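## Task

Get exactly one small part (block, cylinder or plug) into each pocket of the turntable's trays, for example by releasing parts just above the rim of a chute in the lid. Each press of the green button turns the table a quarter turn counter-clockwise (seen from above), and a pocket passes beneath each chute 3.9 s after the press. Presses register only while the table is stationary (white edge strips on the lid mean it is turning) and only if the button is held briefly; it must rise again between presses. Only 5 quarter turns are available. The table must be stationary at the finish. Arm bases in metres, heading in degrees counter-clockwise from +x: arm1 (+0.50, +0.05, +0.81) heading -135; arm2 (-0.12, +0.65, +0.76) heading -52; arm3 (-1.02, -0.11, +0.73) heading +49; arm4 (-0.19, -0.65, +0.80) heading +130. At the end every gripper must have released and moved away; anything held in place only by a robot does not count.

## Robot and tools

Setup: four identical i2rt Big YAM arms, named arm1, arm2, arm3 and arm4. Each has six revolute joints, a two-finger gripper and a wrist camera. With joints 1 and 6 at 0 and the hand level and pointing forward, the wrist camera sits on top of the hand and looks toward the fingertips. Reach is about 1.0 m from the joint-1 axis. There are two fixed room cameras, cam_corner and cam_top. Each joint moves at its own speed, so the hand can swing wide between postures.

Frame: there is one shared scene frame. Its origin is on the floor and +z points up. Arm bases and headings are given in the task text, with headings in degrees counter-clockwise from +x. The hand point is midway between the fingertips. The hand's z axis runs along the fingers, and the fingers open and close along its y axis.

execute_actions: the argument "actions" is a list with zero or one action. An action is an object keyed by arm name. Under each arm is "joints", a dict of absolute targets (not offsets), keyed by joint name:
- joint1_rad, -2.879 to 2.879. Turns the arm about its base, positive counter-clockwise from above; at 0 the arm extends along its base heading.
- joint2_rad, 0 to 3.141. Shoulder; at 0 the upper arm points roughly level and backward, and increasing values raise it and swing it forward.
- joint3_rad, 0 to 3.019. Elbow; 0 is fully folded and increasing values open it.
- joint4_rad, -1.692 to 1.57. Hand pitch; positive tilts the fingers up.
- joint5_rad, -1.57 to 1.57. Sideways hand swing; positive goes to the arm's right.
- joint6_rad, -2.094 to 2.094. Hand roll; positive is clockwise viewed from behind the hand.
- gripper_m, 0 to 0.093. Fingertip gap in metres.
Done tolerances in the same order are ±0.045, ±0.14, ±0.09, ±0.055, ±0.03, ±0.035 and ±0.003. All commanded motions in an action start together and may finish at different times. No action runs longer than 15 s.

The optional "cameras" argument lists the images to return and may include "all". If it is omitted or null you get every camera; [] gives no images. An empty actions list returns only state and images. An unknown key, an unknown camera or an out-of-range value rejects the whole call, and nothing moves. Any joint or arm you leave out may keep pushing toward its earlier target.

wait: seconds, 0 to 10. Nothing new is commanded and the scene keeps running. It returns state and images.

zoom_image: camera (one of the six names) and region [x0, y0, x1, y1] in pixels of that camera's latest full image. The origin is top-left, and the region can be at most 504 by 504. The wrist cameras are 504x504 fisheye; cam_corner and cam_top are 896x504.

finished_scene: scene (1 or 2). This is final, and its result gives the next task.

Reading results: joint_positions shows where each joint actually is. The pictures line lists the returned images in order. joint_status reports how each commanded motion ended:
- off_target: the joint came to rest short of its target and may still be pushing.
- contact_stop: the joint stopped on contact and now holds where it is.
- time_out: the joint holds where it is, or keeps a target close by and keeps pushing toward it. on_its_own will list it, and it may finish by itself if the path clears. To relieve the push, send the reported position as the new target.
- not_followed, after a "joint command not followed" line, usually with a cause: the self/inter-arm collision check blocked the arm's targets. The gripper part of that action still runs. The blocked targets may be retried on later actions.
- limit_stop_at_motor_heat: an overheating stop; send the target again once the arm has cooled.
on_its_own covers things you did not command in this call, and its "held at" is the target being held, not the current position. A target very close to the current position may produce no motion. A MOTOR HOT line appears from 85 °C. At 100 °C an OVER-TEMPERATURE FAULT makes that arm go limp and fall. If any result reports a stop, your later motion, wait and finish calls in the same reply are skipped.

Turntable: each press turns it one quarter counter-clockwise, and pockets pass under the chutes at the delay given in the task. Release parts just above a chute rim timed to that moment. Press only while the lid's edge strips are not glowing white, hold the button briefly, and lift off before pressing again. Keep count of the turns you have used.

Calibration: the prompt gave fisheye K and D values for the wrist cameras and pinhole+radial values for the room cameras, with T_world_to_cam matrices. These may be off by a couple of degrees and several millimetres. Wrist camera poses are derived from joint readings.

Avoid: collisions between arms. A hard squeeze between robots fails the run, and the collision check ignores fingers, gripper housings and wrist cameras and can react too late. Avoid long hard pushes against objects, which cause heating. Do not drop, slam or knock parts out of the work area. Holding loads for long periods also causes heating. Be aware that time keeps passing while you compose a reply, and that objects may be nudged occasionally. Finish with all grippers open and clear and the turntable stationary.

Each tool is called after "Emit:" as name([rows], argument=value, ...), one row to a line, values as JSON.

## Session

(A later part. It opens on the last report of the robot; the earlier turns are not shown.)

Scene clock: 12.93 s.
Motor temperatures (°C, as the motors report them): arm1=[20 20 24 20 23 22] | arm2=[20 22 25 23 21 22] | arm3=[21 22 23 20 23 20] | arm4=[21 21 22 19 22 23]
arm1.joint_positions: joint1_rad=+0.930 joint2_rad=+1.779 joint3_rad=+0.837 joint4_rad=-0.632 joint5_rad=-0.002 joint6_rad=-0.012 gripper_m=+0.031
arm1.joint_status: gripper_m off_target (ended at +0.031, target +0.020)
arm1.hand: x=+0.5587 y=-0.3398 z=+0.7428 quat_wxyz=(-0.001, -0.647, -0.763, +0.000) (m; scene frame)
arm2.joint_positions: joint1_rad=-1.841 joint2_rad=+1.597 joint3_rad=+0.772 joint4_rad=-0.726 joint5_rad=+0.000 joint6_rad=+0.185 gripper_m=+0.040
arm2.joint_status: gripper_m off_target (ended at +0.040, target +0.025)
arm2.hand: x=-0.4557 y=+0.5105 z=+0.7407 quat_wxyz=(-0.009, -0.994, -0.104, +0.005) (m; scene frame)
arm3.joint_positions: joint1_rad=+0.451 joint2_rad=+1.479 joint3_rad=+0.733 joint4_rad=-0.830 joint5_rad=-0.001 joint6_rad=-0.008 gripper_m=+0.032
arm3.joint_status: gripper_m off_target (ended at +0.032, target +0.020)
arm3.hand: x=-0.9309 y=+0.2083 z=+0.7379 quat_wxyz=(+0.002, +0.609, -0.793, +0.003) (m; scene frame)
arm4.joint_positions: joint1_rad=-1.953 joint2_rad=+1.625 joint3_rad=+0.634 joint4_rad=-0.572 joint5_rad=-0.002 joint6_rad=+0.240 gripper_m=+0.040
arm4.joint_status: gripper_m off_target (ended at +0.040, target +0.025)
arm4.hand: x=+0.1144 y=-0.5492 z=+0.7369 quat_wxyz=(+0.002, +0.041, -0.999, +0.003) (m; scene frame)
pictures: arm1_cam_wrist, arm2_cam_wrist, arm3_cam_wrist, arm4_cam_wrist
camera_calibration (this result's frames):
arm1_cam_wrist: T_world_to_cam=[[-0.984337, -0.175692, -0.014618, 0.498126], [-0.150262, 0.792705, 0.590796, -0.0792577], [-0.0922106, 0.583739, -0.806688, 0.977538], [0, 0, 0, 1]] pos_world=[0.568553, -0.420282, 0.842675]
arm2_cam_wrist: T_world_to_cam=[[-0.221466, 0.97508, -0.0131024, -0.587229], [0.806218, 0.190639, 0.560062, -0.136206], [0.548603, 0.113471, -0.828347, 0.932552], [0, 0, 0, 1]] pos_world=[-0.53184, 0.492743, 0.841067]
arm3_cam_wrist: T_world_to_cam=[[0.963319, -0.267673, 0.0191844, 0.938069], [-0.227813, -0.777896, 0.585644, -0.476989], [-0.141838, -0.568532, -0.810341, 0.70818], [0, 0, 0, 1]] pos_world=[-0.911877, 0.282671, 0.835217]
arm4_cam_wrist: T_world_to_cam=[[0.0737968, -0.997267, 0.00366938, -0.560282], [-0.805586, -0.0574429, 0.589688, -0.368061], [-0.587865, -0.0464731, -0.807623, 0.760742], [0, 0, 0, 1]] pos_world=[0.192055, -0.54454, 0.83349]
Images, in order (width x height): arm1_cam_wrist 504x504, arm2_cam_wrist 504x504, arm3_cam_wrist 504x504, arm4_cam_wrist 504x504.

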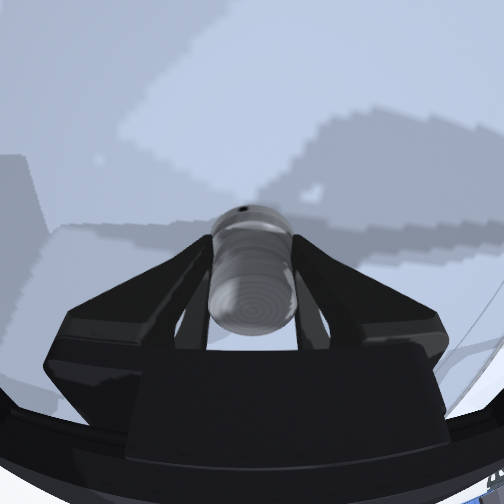

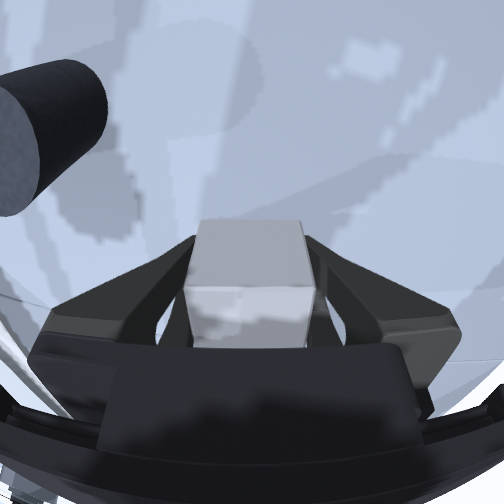

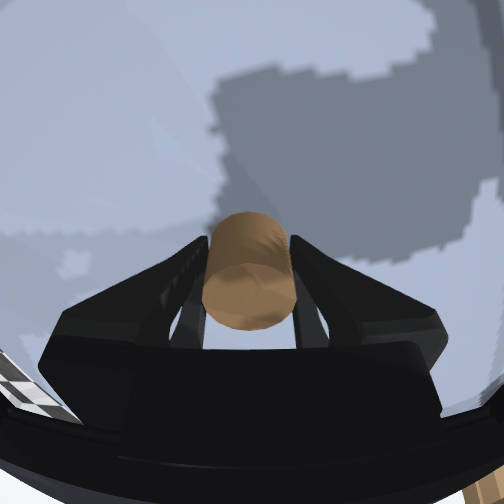

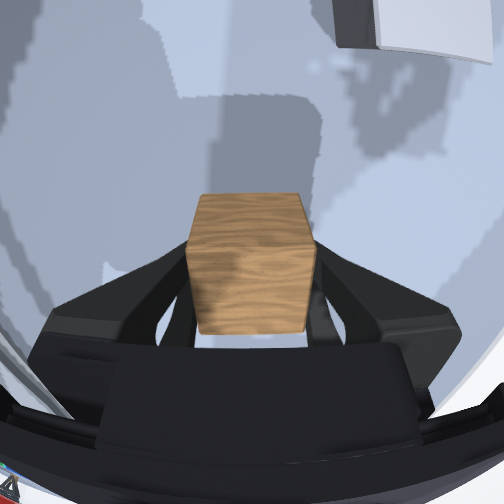

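Emit:
execute_actions([
  {"arm1":{"joints":{"joint1_rad":0.70,"joint2_rad":0.95,"joint3_rad":0.75,"joint4_rad":-1.37}},"arm2":{"joints":{"joint1_rad":-0.766,"joint2_rad":1.0,"joint4_rad":-1.35,"joint6_rad":-0.32}},"arm3":{"joints":{"joint1_rad":-0.764,"joint2_rad":1.3,"joint3_rad":1.2,"joint4_rad":-1.46}},"arm4":{"joints":{"joint1_rad":-0.908,"joint2_rad":1.05,"joint3_rad":0.75,"joint4_rad":-1.27,"joint6_rad":-0.43}}},
], cameras=["cam_corner"])

Emit:
execute_actions([
  {"arm1":{"joints":{"joint1_rad":-0.456}},"arm2":{"joints":{"joint2_rad":1.49,"joint3_rad":1.29,"joint4_rad":-1.207}},"arm3":{"joints":{"joint2_rad":1.775,"joint3_rad":1.67,"joint4_rad":-1.459}},"arm4":{"joints":{"joint2_rad":1.574,"joint3_rad":1.245,"joint4_rad":-1.234}}},
])

Scene clock: 17.50 s.
Motor temperatures (°C, as the motors report them): arm1=[20 20 24 20 23 22] | arm2=[20 22 25 23 21 22] | arm3=[21 22 24 20 23 20] | arm4=[21 21 22 19 22 23]
arm1.joint_positions: joint1_rad=+0.693 joint2_rad=+0.954 joint3_rad=+0.742 joint4_rad=-1.355 joint5_rad=+0.000 joint6_rad=-0.012 gripper_m=+0.031
arm1.joint_status: all done
arm1.hand: x=+0.4798 y=-0.1848 z=+0.9625 quat_wxyz=(-0.003, -0.732, -0.681, +0.003) (m; scene frame)
arm2.joint_positions: joint1_rad=-0.768 joint2_rad=+1.003 joint3_rad=+0.772 joint4_rad=-1.339 joint5_rad=-0.002 joint6_rad=-0.304 gripper_m=+0.040
arm2.joint_status: all done
arm2.hand: x=-0.1471 y=+0.4057 z=+0.9169 quat_wxyz=(-0.008, -0.633, -0.775, +0.001) (m; scene frame)
arm3.joint_positions: joint1_rad=-0.768 joint2_rad=+1.290 joint3_rad=+1.175 joint4_rad=-1.451 joint5_rad=+0.001 joint6_rad=-0.008 gripper_m=+0.032
arm3.joint_status: all done
arm3.hand: x=-0.6588 y=-0.0836 z=+0.9536 quat_wxyz=(-0.003, +0.046, -0.999, +0.002) (m; scene frame)
arm4.joint_positions: joint1_rad=-0.911 joint2_rad=+1.059 joint3_rad=+0.729 joint4_rad=-1.261 joint5_rad=-0.001 joint6_rad=-0.419 gripper_m=+0.040
arm4.joint_status: all done
arm4.hand: x=-0.1364 y=-0.4018 z=+0.9227 quat_wxyz=(+0.016, +0.778, -0.628, +0.004) (m; scene frame)
pictures: cam_corner
Images, in order (width x height): cam_corner 896x504.

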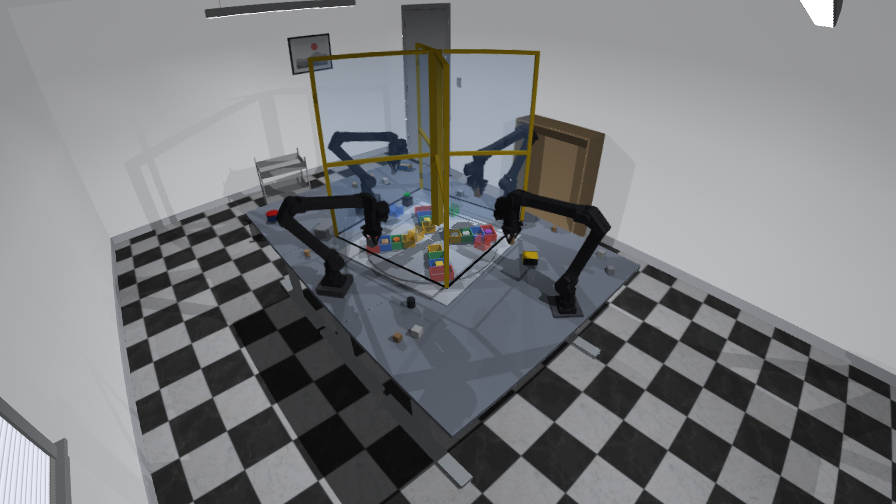

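Scene clock: 19.07 s.
Motor temperatures (°C, as the motors report them): arm1=[20 20 25 20 23 22] | arm2=[20 22 26 23 21 22] | arm3=[21 22 24 20 23 20] | arm4=[21 21 22 19 22 23]
arm1.joint_positions: joint1_rad=-0.451 joint2_rad=+0.954 joint3_rad=+0.742 joint4_rad=-1.355 joint5_rad=+0.000 joint6_rad=-0.012 gripper_m=+0.031
arm1.joint_status: all done
arm1.hand: x=+0.2808 y=-0.0306 z=+0.9618 quat_wxyz=(-0.003, -0.985, -0.175, +0.002) (m; scene frame)
arm2.joint_positions: joint1_rad=-0.768 joint2_rad=+1.487 joint3_rad=+1.226 joint4_rad=-1.210 joint5_rad=-0.002 joint6_rad=-0.304 gripper_m=+0.040
arm2.joint_status: all done
arm2.hand: x=-0.1683 y=+0.2030 z=+0.9361 quat_wxyz=(-0.035, -0.632, -0.773, +0.042) (m; scene frame)
arm3.joint_positions: joint1_rad=-0.768 joint2_rad=+1.768 joint3_rad=+1.617 joint4_rad=-1.459 joint5_rad=+0.001 joint6_rad=-0.008 gripper_m=+0.032
arm3.joint_status: all done
arm3.hand: x=-0.4915 y=-0.0697 z=+0.9158 quat_wxyz=(+0.019, +0.046, -0.999, +0.002) (m; scene frame)
arm4.joint_positions: joint1_rad=-0.911 joint2_rad=+1.570 joint3_rad=+1.193 joint4_rad=-1.237 joint5_rad=-0.001 joint6_rad=-0.420 gripper_m=+0.040
arm4.joint_status: all done
arm4.hand: x=-0.0991 y=-0.2239 z=+0.9189 quat_wxyz=(+0.027, +0.778, -0.628, +0.009) (m; scene frame)
pictures: arm1_cam_wrist, arm2_cam_wrist, arm3_cam_wrist, arm4_cam_wrist, cam_corner, cam_top
camera_calibration (this result's frames):
arm1_cam_wrist: T_world_to_cam=[[-0.357271, 0.933834, -0.017633, 0.142822], [0.752326, 0.298914, 0.587074, -0.760434], [0.553501, 0.196479, -0.809341, 0.757426], [0, 0, 0, 1]] pos_world=[0.203884, -0.0548865, 1.06197]
arm2_cam_wrist: T_world_to_cam=[[-0.976972, -0.21188, 0.0251408, -0.14314], [-0.174366, 0.860745, 0.47824, -0.643114], [-0.122969, 0.462844, -0.877869, 0.834047], [0, 0, 0, 1]] pos_world=[-0.149419, 0.137195, 1.04335]
arm3_cam_wrist: T_world_to_cam=[[0.0814276, -0.996448, 0.0214468, -0.0493951], [-0.790181, -0.0514274, 0.610712, -0.946119], [-0.60744, -0.0666756, -0.791563, 0.545548], [0, 0, 0, 1]] pos_world=[-0.412196, -0.0615013, 1.0107]
arm4_cam_wrist: T_world_to_cam=[[0.978571, 0.203287, -0.0327532, 0.171173], [0.178768, -0.759834, 0.625056, -0.720976], [0.102179, -0.617517, -0.779892, 0.712381], [0, 0, 0, 1]] pos_world=[-0.111408, -0.142712, 1.01184]
Images, in order (width x height): arm1_cam_wrist 504x504, arm2_cam_wrist 504x504, arm3_cam_wrist 504x504, arm4_cam_wrist 504x504, cam_corner 896x504, cam_top 896x504.

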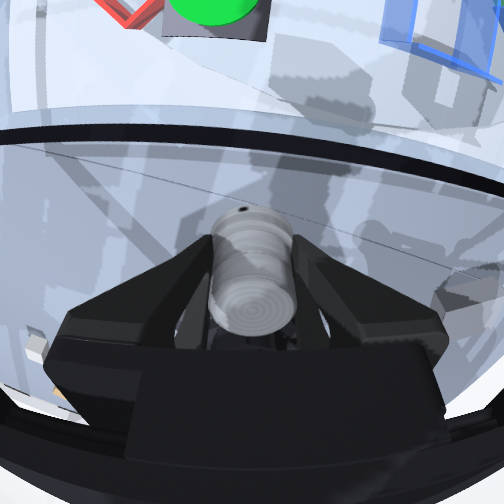

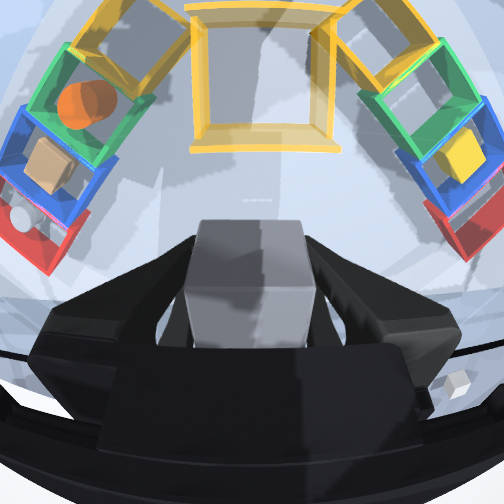

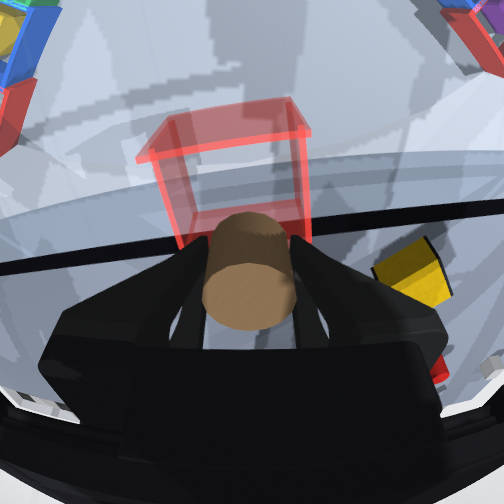

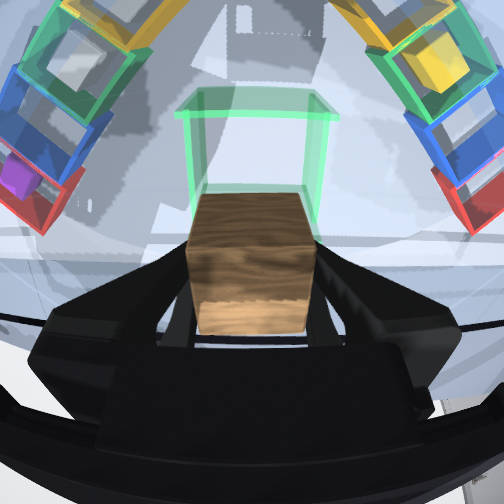

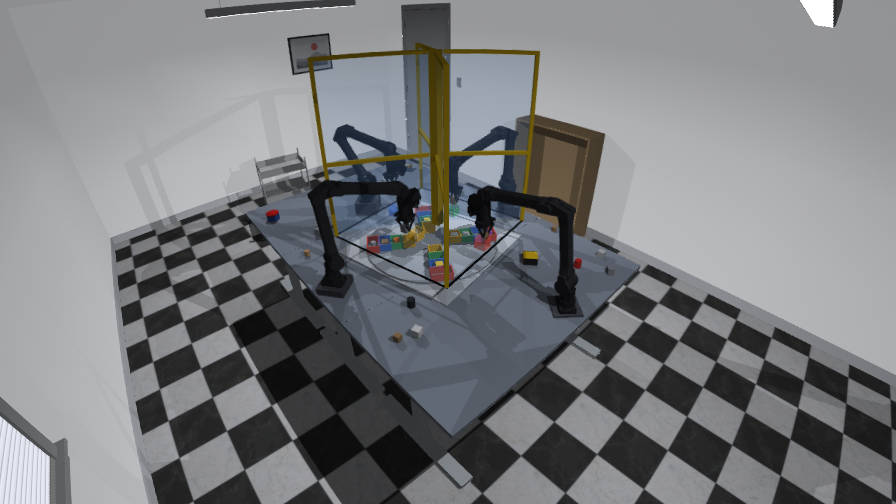

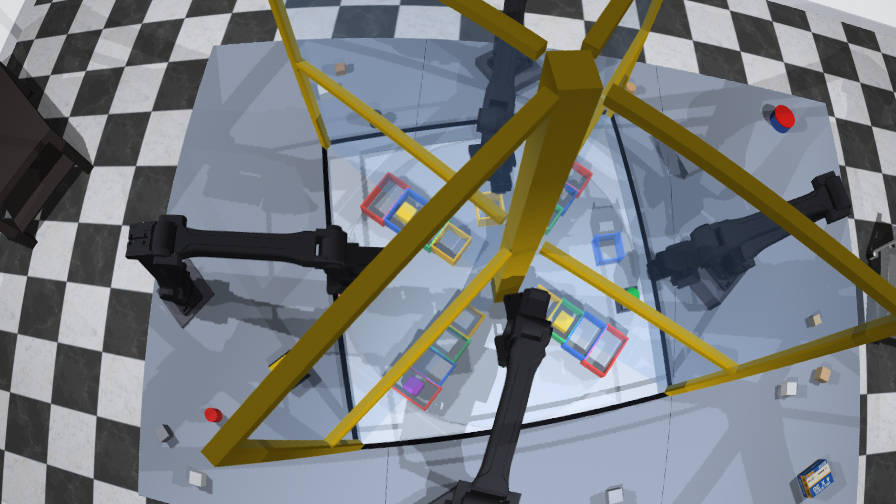

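Emit:
zoom_image(camera="arm2_cam_wrist", region=[150, 0, 380, 230])

Emit:
zoom_image(camera="arm3_cam_wrist", region=[120, 80, 340, 300])

Emit:
zoom_image(camera="arm4_cam_wrist", region=[150, 70, 370, 290])

Region (150, 0, 380, 230) of arm2_cam_wrist's 504x504 image, scaled by 2.191, with more detail than that image has.

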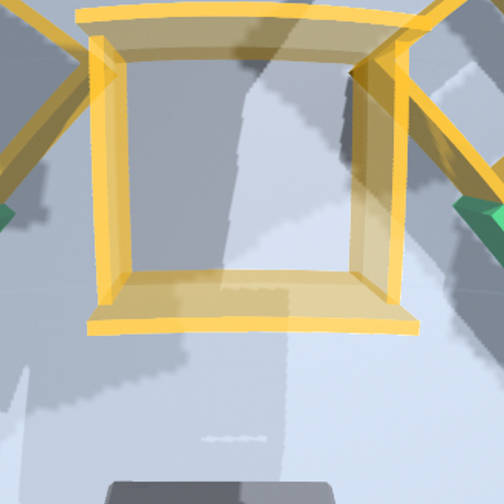

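Region (120, 80, 340, 300) of arm3_cam_wrist's 504x504 image, scaled by 2.291, with more detail than that image has.

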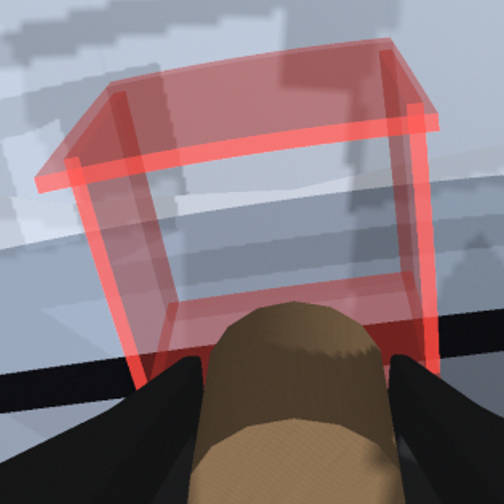

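Region (150, 70, 370, 290) of arm4_cam_wrist's 504x504 image, scaled by 2.291, with more detail than that image has.

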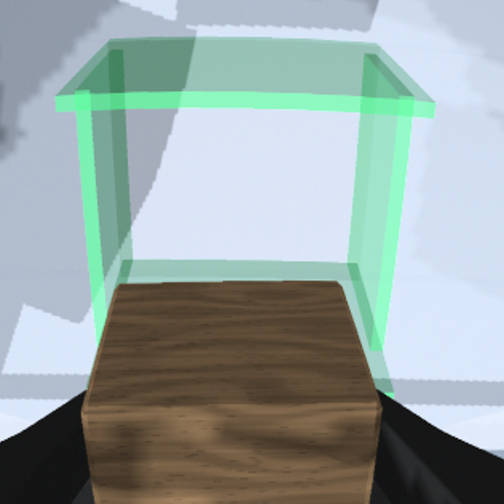

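Emit:
zoom_image(camera="cam_top", region=[440, 150, 680, 400])

Emit:
zoom_image(camera="cam_corner", region=[360, 150, 540, 290])

Region (440, 150, 680, 400) of cam_top's 896x504 image, scaled by 2.016, with more detail than that image has; it fills the left 484 columns of this view, and the rest is white.

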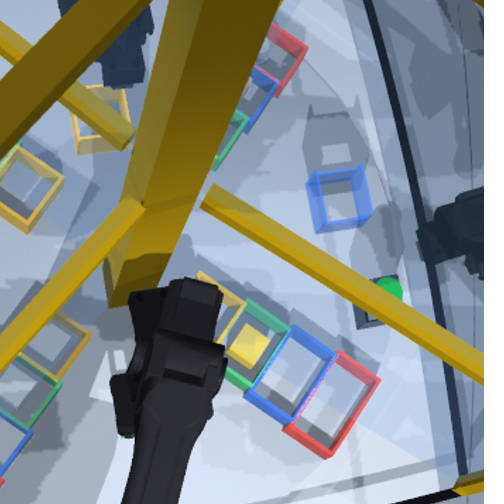

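Region (360, 150, 540, 290) of cam_corner's 896x504 image, scaled by 2.800, with more detail than that image has.

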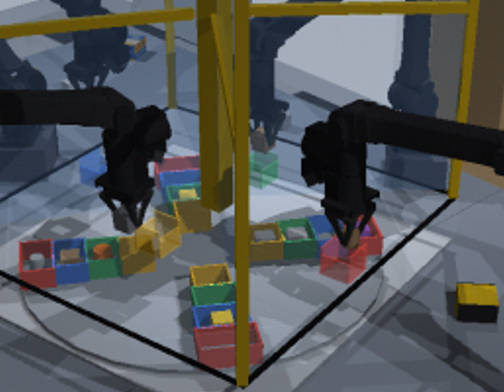

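Emit:
execute_actions([
  {"arm1":{"joints":{"joint1_rad":-0.408,"joint2_rad":1.25,"joint3_rad":1.07,"joint4_rad":-1.345}},"arm2":{"joints":{"joint1_rad":-0.728,"joint2_rad":1.60,"joint3_rad":1.40,"joint4_rad":-1.11,"joint6_rad":-0.26}},"arm3":{"joints":{"joint1_rad":-0.755,"joint4_rad":-1.43,"joint6_rad":-0.15}},"arm4":{"joints":{"joint1_rad":-0.895,"joint4_rad":-1.178}}},
])

Scene clock: 23.57 s.
Motor temperatures (°C, as the motors report them): arm1=[20 20 26 20 23 22] | arm2=[20 22 28 23 21 22] | arm3=[21 23 25 20 23 20] | arm4=[21 21 23 19 22 23]
arm1.joint_positions: joint1_rad=-0.414 joint2_rad=+1.255 joint3_rad=+1.010 joint4_rad=-1.352 joint5_rad=+0.000 joint6_rad=-0.012 gripper_m=+0.031
arm1.joint_status: all done
arm1.hand: x=+0.1906 y=-0.0758 z=+0.9828 quat_wxyz=(+0.000, -0.981, -0.194, -0.013) (m; scene frame)
arm2.joint_positions: joint1_rad=-0.728 joint2_rad=+1.599 joint3_rad=+1.343 joint4_rad=-1.118 joint5_rad=-0.001 joint6_rad=-0.275 gripper_m=+0.040
arm2.joint_status: all done
arm2.hand: x=-0.1543 y=+0.1347 z=+0.9364 quat_wxyz=(-0.065, -0.625, -0.774, +0.081) (m; scene frame)
arm3.joint_positions: joint1_rad=-0.761 joint2_rad=+1.768 joint3_rad=+1.617 joint4_rad=-1.439 joint5_rad=+0.001 joint6_rad=-0.139 gripper_m=+0.032
arm3.joint_status: all done
arm3.hand: x=-0.4870 y=-0.0659 z=+0.9157 quat_wxyz=(+0.009, +0.114, -0.993, +0.002) (m; scene frame)
arm4.joint_positions: joint1_rad=-0.904 joint2_rad=+1.570 joint3_rad=+1.193 joint4_rad=-1.190 joint5_rad=-0.001 joint6_rad=-0.420 gripper_m=+0.040
arm4.joint_status: all done
arm4.hand: x=-0.0999 y=-0.2118 z=+0.9185 quat_wxyz=(+0.006, +0.781, -0.625, -0.002) (m; scene frame)
pictures: arm1_cam_wrist, arm2_cam_wrist, arm3_cam_wrist, arm4_cam_wrist, cam_corner, cam_top
camera_calibration (this result's frames):
arm1_cam_wrist: T_world_to_cam=[[-0.39189, 0.91983, -0.0183099, 0.159417], [0.723786, 0.32053, 0.611059, -0.707885], [0.567939, 0.226216, -0.791373, 0.815098], [0, 0, 0, 1]] pos_world=[0.111905, -0.104126, 1.08052]
arm2_cam_wrist: T_world_to_cam=[[-0.974512, -0.218585, 0.0504659, -0.166422], [-0.1819, 0.901581, 0.39251, -0.508396], [-0.131296, 0.373326, -0.918362, 0.916292], [0, 0, 0, 1]] pos_world=[-0.134352, 0.0799065, 1.04944]
arm3_cam_wrist: T_world_to_cam=[[0.217084, -0.975969, 0.0189533, 0.0237766], [-0.786797, -0.163448, 0.595176, -0.933725], [-0.577776, -0.144115, -0.803372, 0.568614], [0, 0, 0, 1]] pos_world=[-0.411282, -0.0474642, 1.01209]
arm4_cam_wrist: T_world_to_cam=[[0.977361, 0.211134, -0.0137201, 0.153496], [0.178309, -0.787032, 0.590581, -0.685539], [0.113894, -0.579657, -0.806862, 0.753618], [0, 0, 0, 1]] pos_world=[-0.113616, -0.13511, 1.01504]
Images, in order (width x height): arm1_cam_wrist 504x504, arm2_cam_wrist 504x504, arm3_cam_wrist 504x504, arm4_cam_wrist 504x504, cam_corner 896x504, cam_top 896x504.

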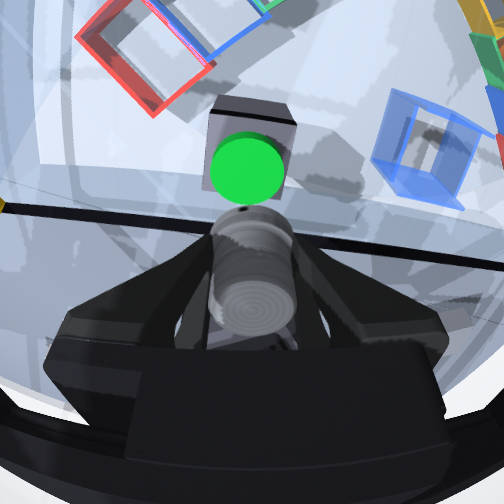

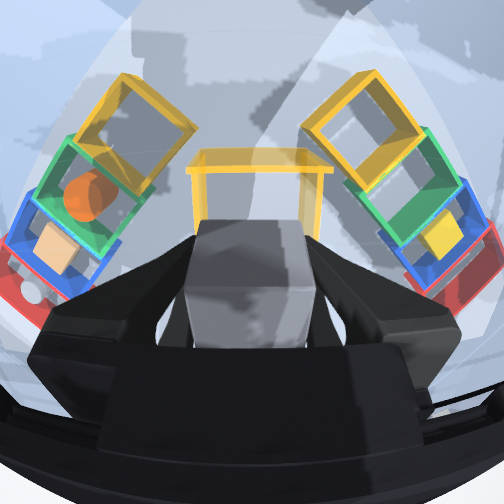

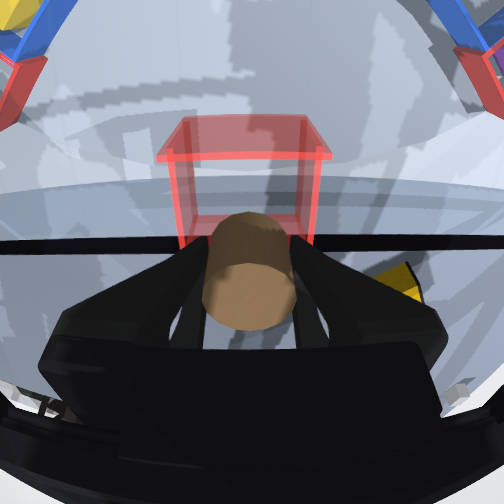

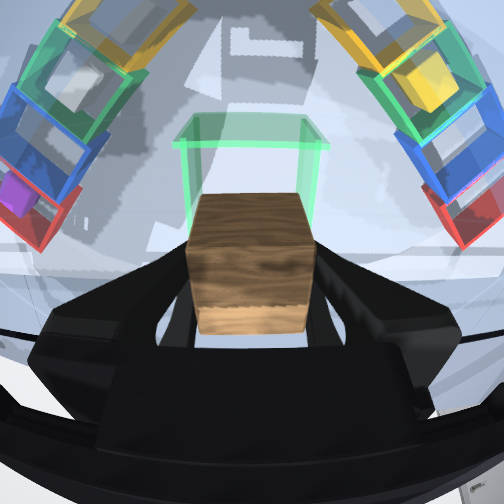

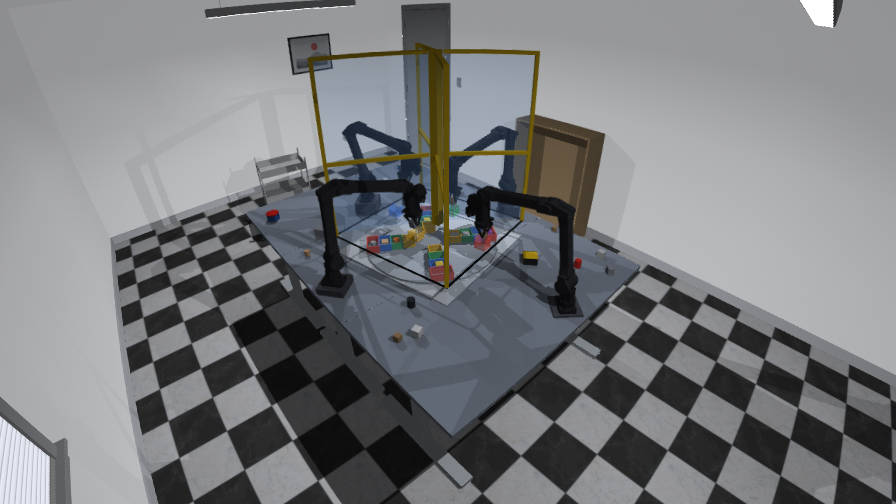

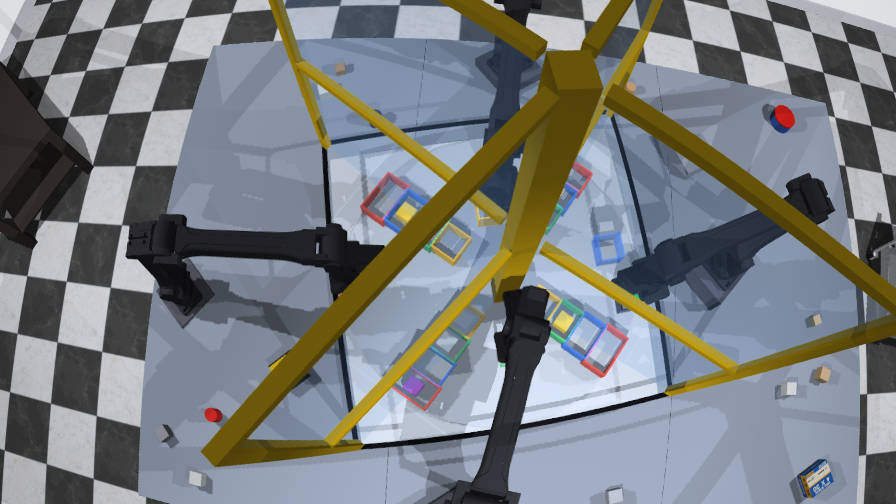

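Emit:
zoom_image(camera="arm1_cam_wrist", region=[344, 70, 504, 230])

Emit:
zoom_image(camera="arm2_cam_wrist", region=[160, 120, 360, 300])

Emit:
zoom_image(camera="cam_corner", region=[380, 160, 510, 270])

Region (344, 70, 504, 230) of arm1_cam_wrist's 504x504 image, scaled by 3.150, with more detail than that image has.

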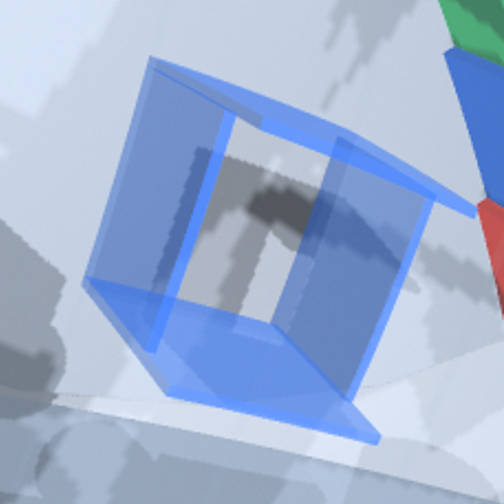

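Region (160, 120, 360, 300) of arm2_cam_wrist's 504x504 image, scaled by 2.520, with more detail than that image has; it fills the top 454 rows of this view, and the rest is white.

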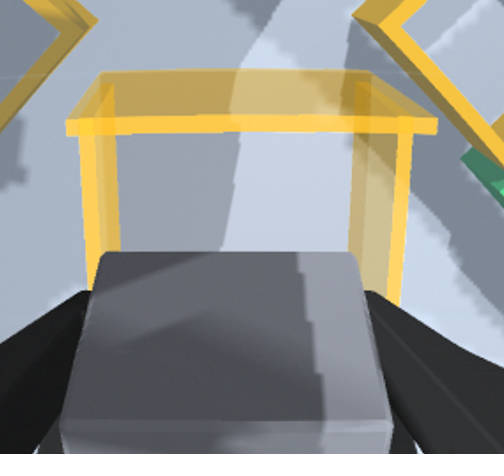

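Region (380, 160, 510, 270) of cam_corner's 896x504 image, scaled by 3.877, with more detail than that image has; it fills the top 426 rows of this view, and the rest is white.

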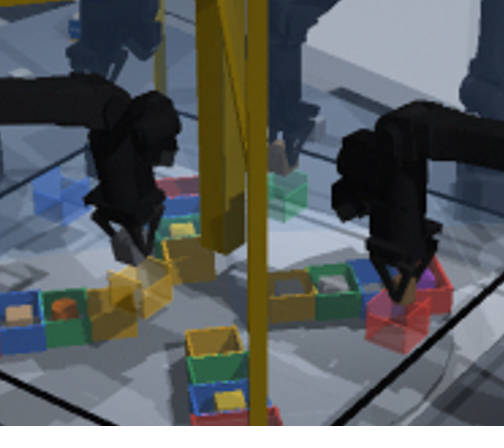

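Emit:
execute_actions([
  {"arm1":{"joints":{"joint1_rad":-0.785,"joint2_rad":1.31,"joint3_rad":0.96,"joint4_rad":-1.105,"joint6_rad":-0.22}},"arm2":{"joints":{"joint1_rad":-0.742,"joint2_rad":1.64,"joint4_rad":-1.088}}},
], cameras=["arm1_cam_wrist","arm2_cam_wrist","cam_corner"])

Scene clock: 26.10 s.
Motor temperatures (°C, as the motors report them): arm1=[20 20 26 20 23 22] | arm2=[20 22 28 23 21 22] | arm3=[21 23 26 20 23 20] | arm4=[21 21 24 19 22 23]
arm1.joint_positions: joint1_rad=-0.788 joint2_rad=+1.320 joint3_rad=+0.953 joint4_rad=-1.125 joint5_rad=+0.000 joint6_rad=-0.206 gripper_m=+0.031
arm1.joint_status: all done
arm1.hand: x=+0.1303 y=+0.0454 z=+0.9412 quat_wxyz=(+0.002, -0.994, -0.105, +0.039) (m; scene frame)
arm2.joint_positions: joint1_rad=-0.736 joint2_rad=+1.634 joint3_rad=+1.343 joint4_rad=-1.102 joint5_rad=-0.001 joint6_rad=-0.275 gripper_m=+0.040
arm2.joint_status: all done
arm2.hand: x=-0.1588 y=+0.1299 z=+0.9194 quat_wxyz=(-0.059, -0.629, -0.772, +0.073) (m; scene frame)
arm3.joint_positions: joint1_rad=-0.761 joint2_rad=+1.768 joint3_rad=+1.617 joint4_rad=-1.439 joint5_rad=+0.001 joint6_rad=-0.140 gripper_m=+0.032
arm3.joint_status: not commanded
arm3.hand: x=-0.4870 y=-0.0659 z=+0.9157 quat_wxyz=(+0.009, +0.114, -0.993, +0.002) (m; scene frame)
arm4.joint_positions: joint1_rad=-0.904 joint2_rad=+1.570 joint3_rad=+1.193 joint4_rad=-1.190 joint5_rad=-0.001 joint6_rad=-0.420 gripper_m=+0.040
arm4.joint_status: not commanded
arm4.hand: x=-0.0999 y=-0.2118 z=+0.9185 quat_wxyz=(+0.006, +0.781, -0.625, -0.002) (m; scene frame)
pictures: arm1_cam_wrist, arm2_cam_wrist, cam_corner
camera_calibration (this result's frames):
arm1_cam_wrist: T_world_to_cam=[[-0.221942, 0.97506, -0.000667194, -0.0177325], [0.828914, 0.189037, 0.526467, -0.605889], [0.513462, 0.116292, -0.850196, 0.856431], [0, 0, 0, 1]] pos_world=[0.0585489, 0.0322294, 1.0471]
arm2_cam_wrist: T_world_to_cam=[[-0.97634, -0.211548, 0.0448167, -0.167016], [-0.175113, 0.895066, 0.410112, -0.512538], [-0.126872, 0.392561, -0.910933, 0.893254], [0, 0, 0, 1]] pos_world=[-0.139487, 0.0727676, 1.03138]
Images, in order (width x height): arm1_cam_wrist 504x504, arm2_cam_wrist 504x504, cam_corner 896x504.

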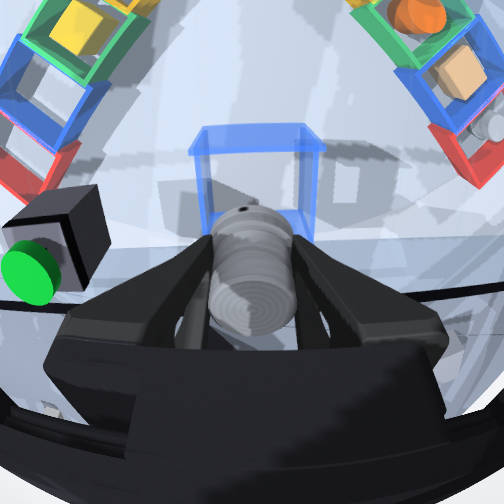

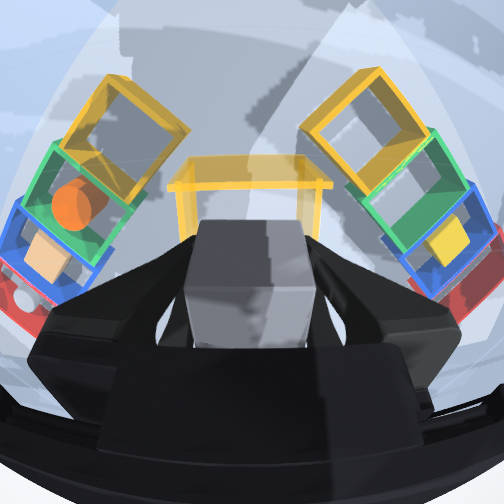

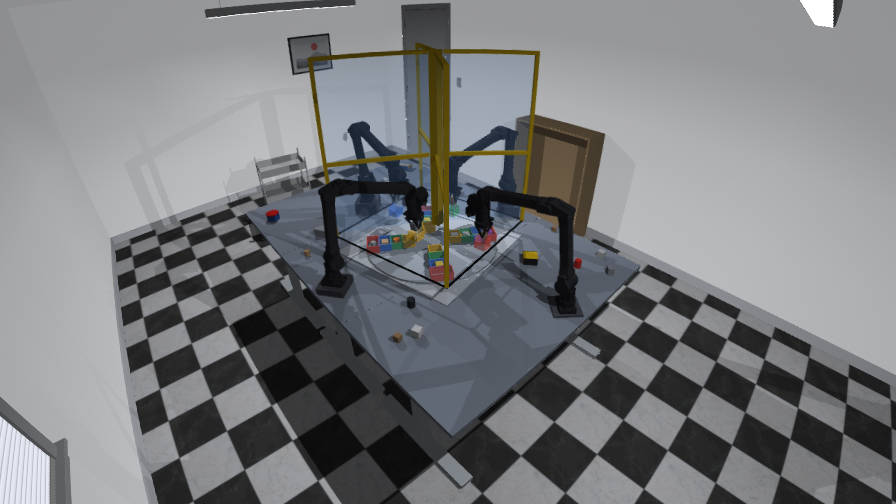

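Emit:
execute_actions([
  {"arm1":{"joints":{"joint1_rad":-0.405,"joint2_rad":1.27,"joint4_rad":-1.24}}},
], cameras=["arm1_cam_wrist","cam_corner","cam_top"])

Scene clock: 27.70 s.
Motor temperatures (°C, as the motors report them): arm1=[20 20 26 20 23 22] | arm2=[20 22 29 23 21 22] | arm3=[21 23 26 20 23 20] | arm4=[21 21 24 19 22 23]
arm1.joint_positions: joint1_rad=-0.404 joint2_rad=+1.287 joint3_rad=+0.953 joint4_rad=-1.224 joint5_rad=+0.000 joint6_rad=-0.208 gripper_m=+0.031
arm1.joint_status: all done
arm1.hand: x=+0.1805 y=-0.0837 z=+0.9520 quat_wxyz=(-0.003, -0.956, -0.294, +0.007) (m; scene frame)
arm2.joint_positions: joint1_rad=-0.736 joint2_rad=+1.634 joint3_rad=+1.343 joint4_rad=-1.102 joint5_rad=-0.001 joint6_rad=-0.275 gripper_m=+0.040
arm2.joint_status: not commanded
arm2.hand: x=-0.1588 y=+0.1299 z=+0.9194 quat_wxyz=(-0.059, -0.629, -0.772, +0.073) (m; scene frame)
arm3.joint_positions: joint1_rad=-0.761 joint2_rad=+1.768 joint3_rad=+1.617 joint4_rad=-1.439 joint5_rad=+0.001 joint6_rad=-0.140 gripper_m=+0.032
arm3.joint_status: not commanded
arm3.hand: x=-0.4870 y=-0.0659 z=+0.9157 quat_wxyz=(+0.009, +0.114, -0.993, +0.002) (m; scene frame)
arm4.joint_positions: joint1_rad=-0.904 joint2_rad=+1.570 joint3_rad=+1.193 joint4_rad=-1.190 joint5_rad=-0.001 joint6_rad=-0.420 gripper_m=+0.040
arm4.joint_status: not commanded
arm4.hand: x=-0.0999 y=-0.2118 z=+0.9185 quat_wxyz=(+0.006, +0.781, -0.625, -0.002) (m; scene frame)
pictures: arm1_cam_wrist, cam_corner, cam_top
camera_calibration (this result's frames):
arm1_cam_wrist: T_world_to_cam=[[-0.572223, 0.819973, -0.0143216, 0.182508], [0.664154, 0.473588, 0.578458, -0.624663], [0.481103, 0.321495, -0.815586, 0.844876], [0, 0, 0, 1]] pos_world=[0.112836, -0.125442, 1.05302]
Images, in order (width x height): arm1_cam_wrist 504x504, cam_corner 896x504, cam_top 896x504.

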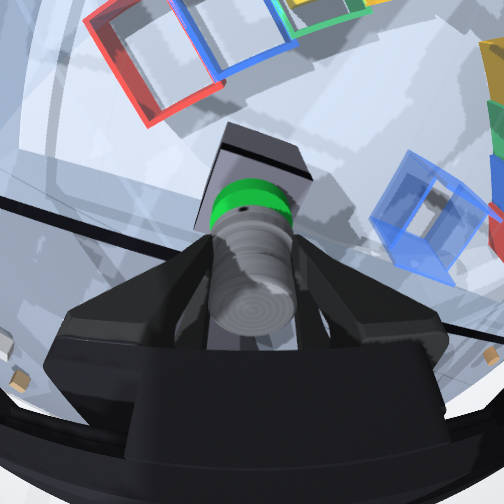

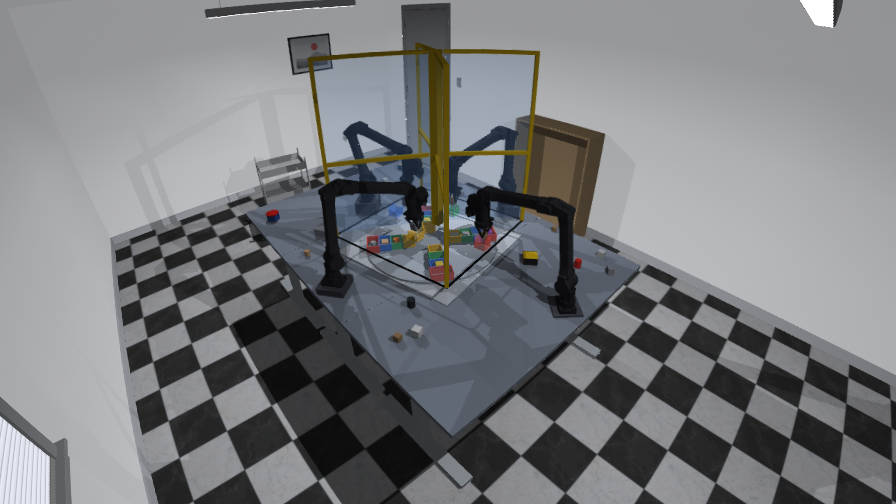

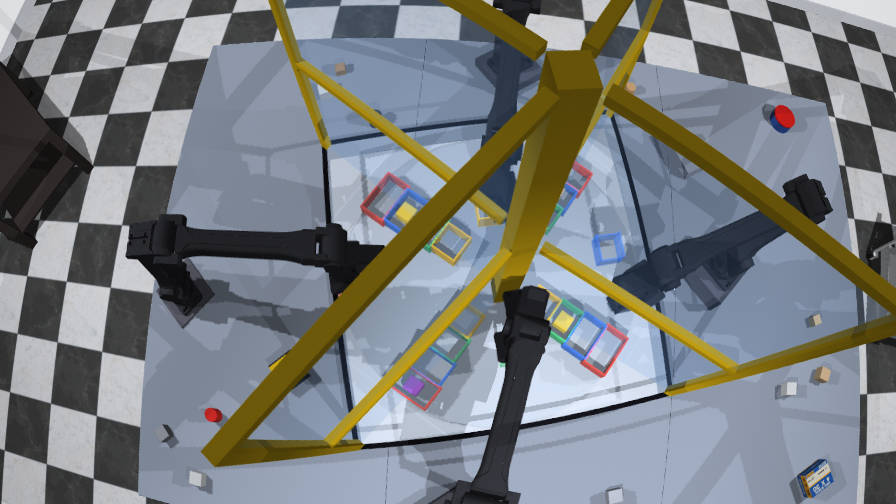

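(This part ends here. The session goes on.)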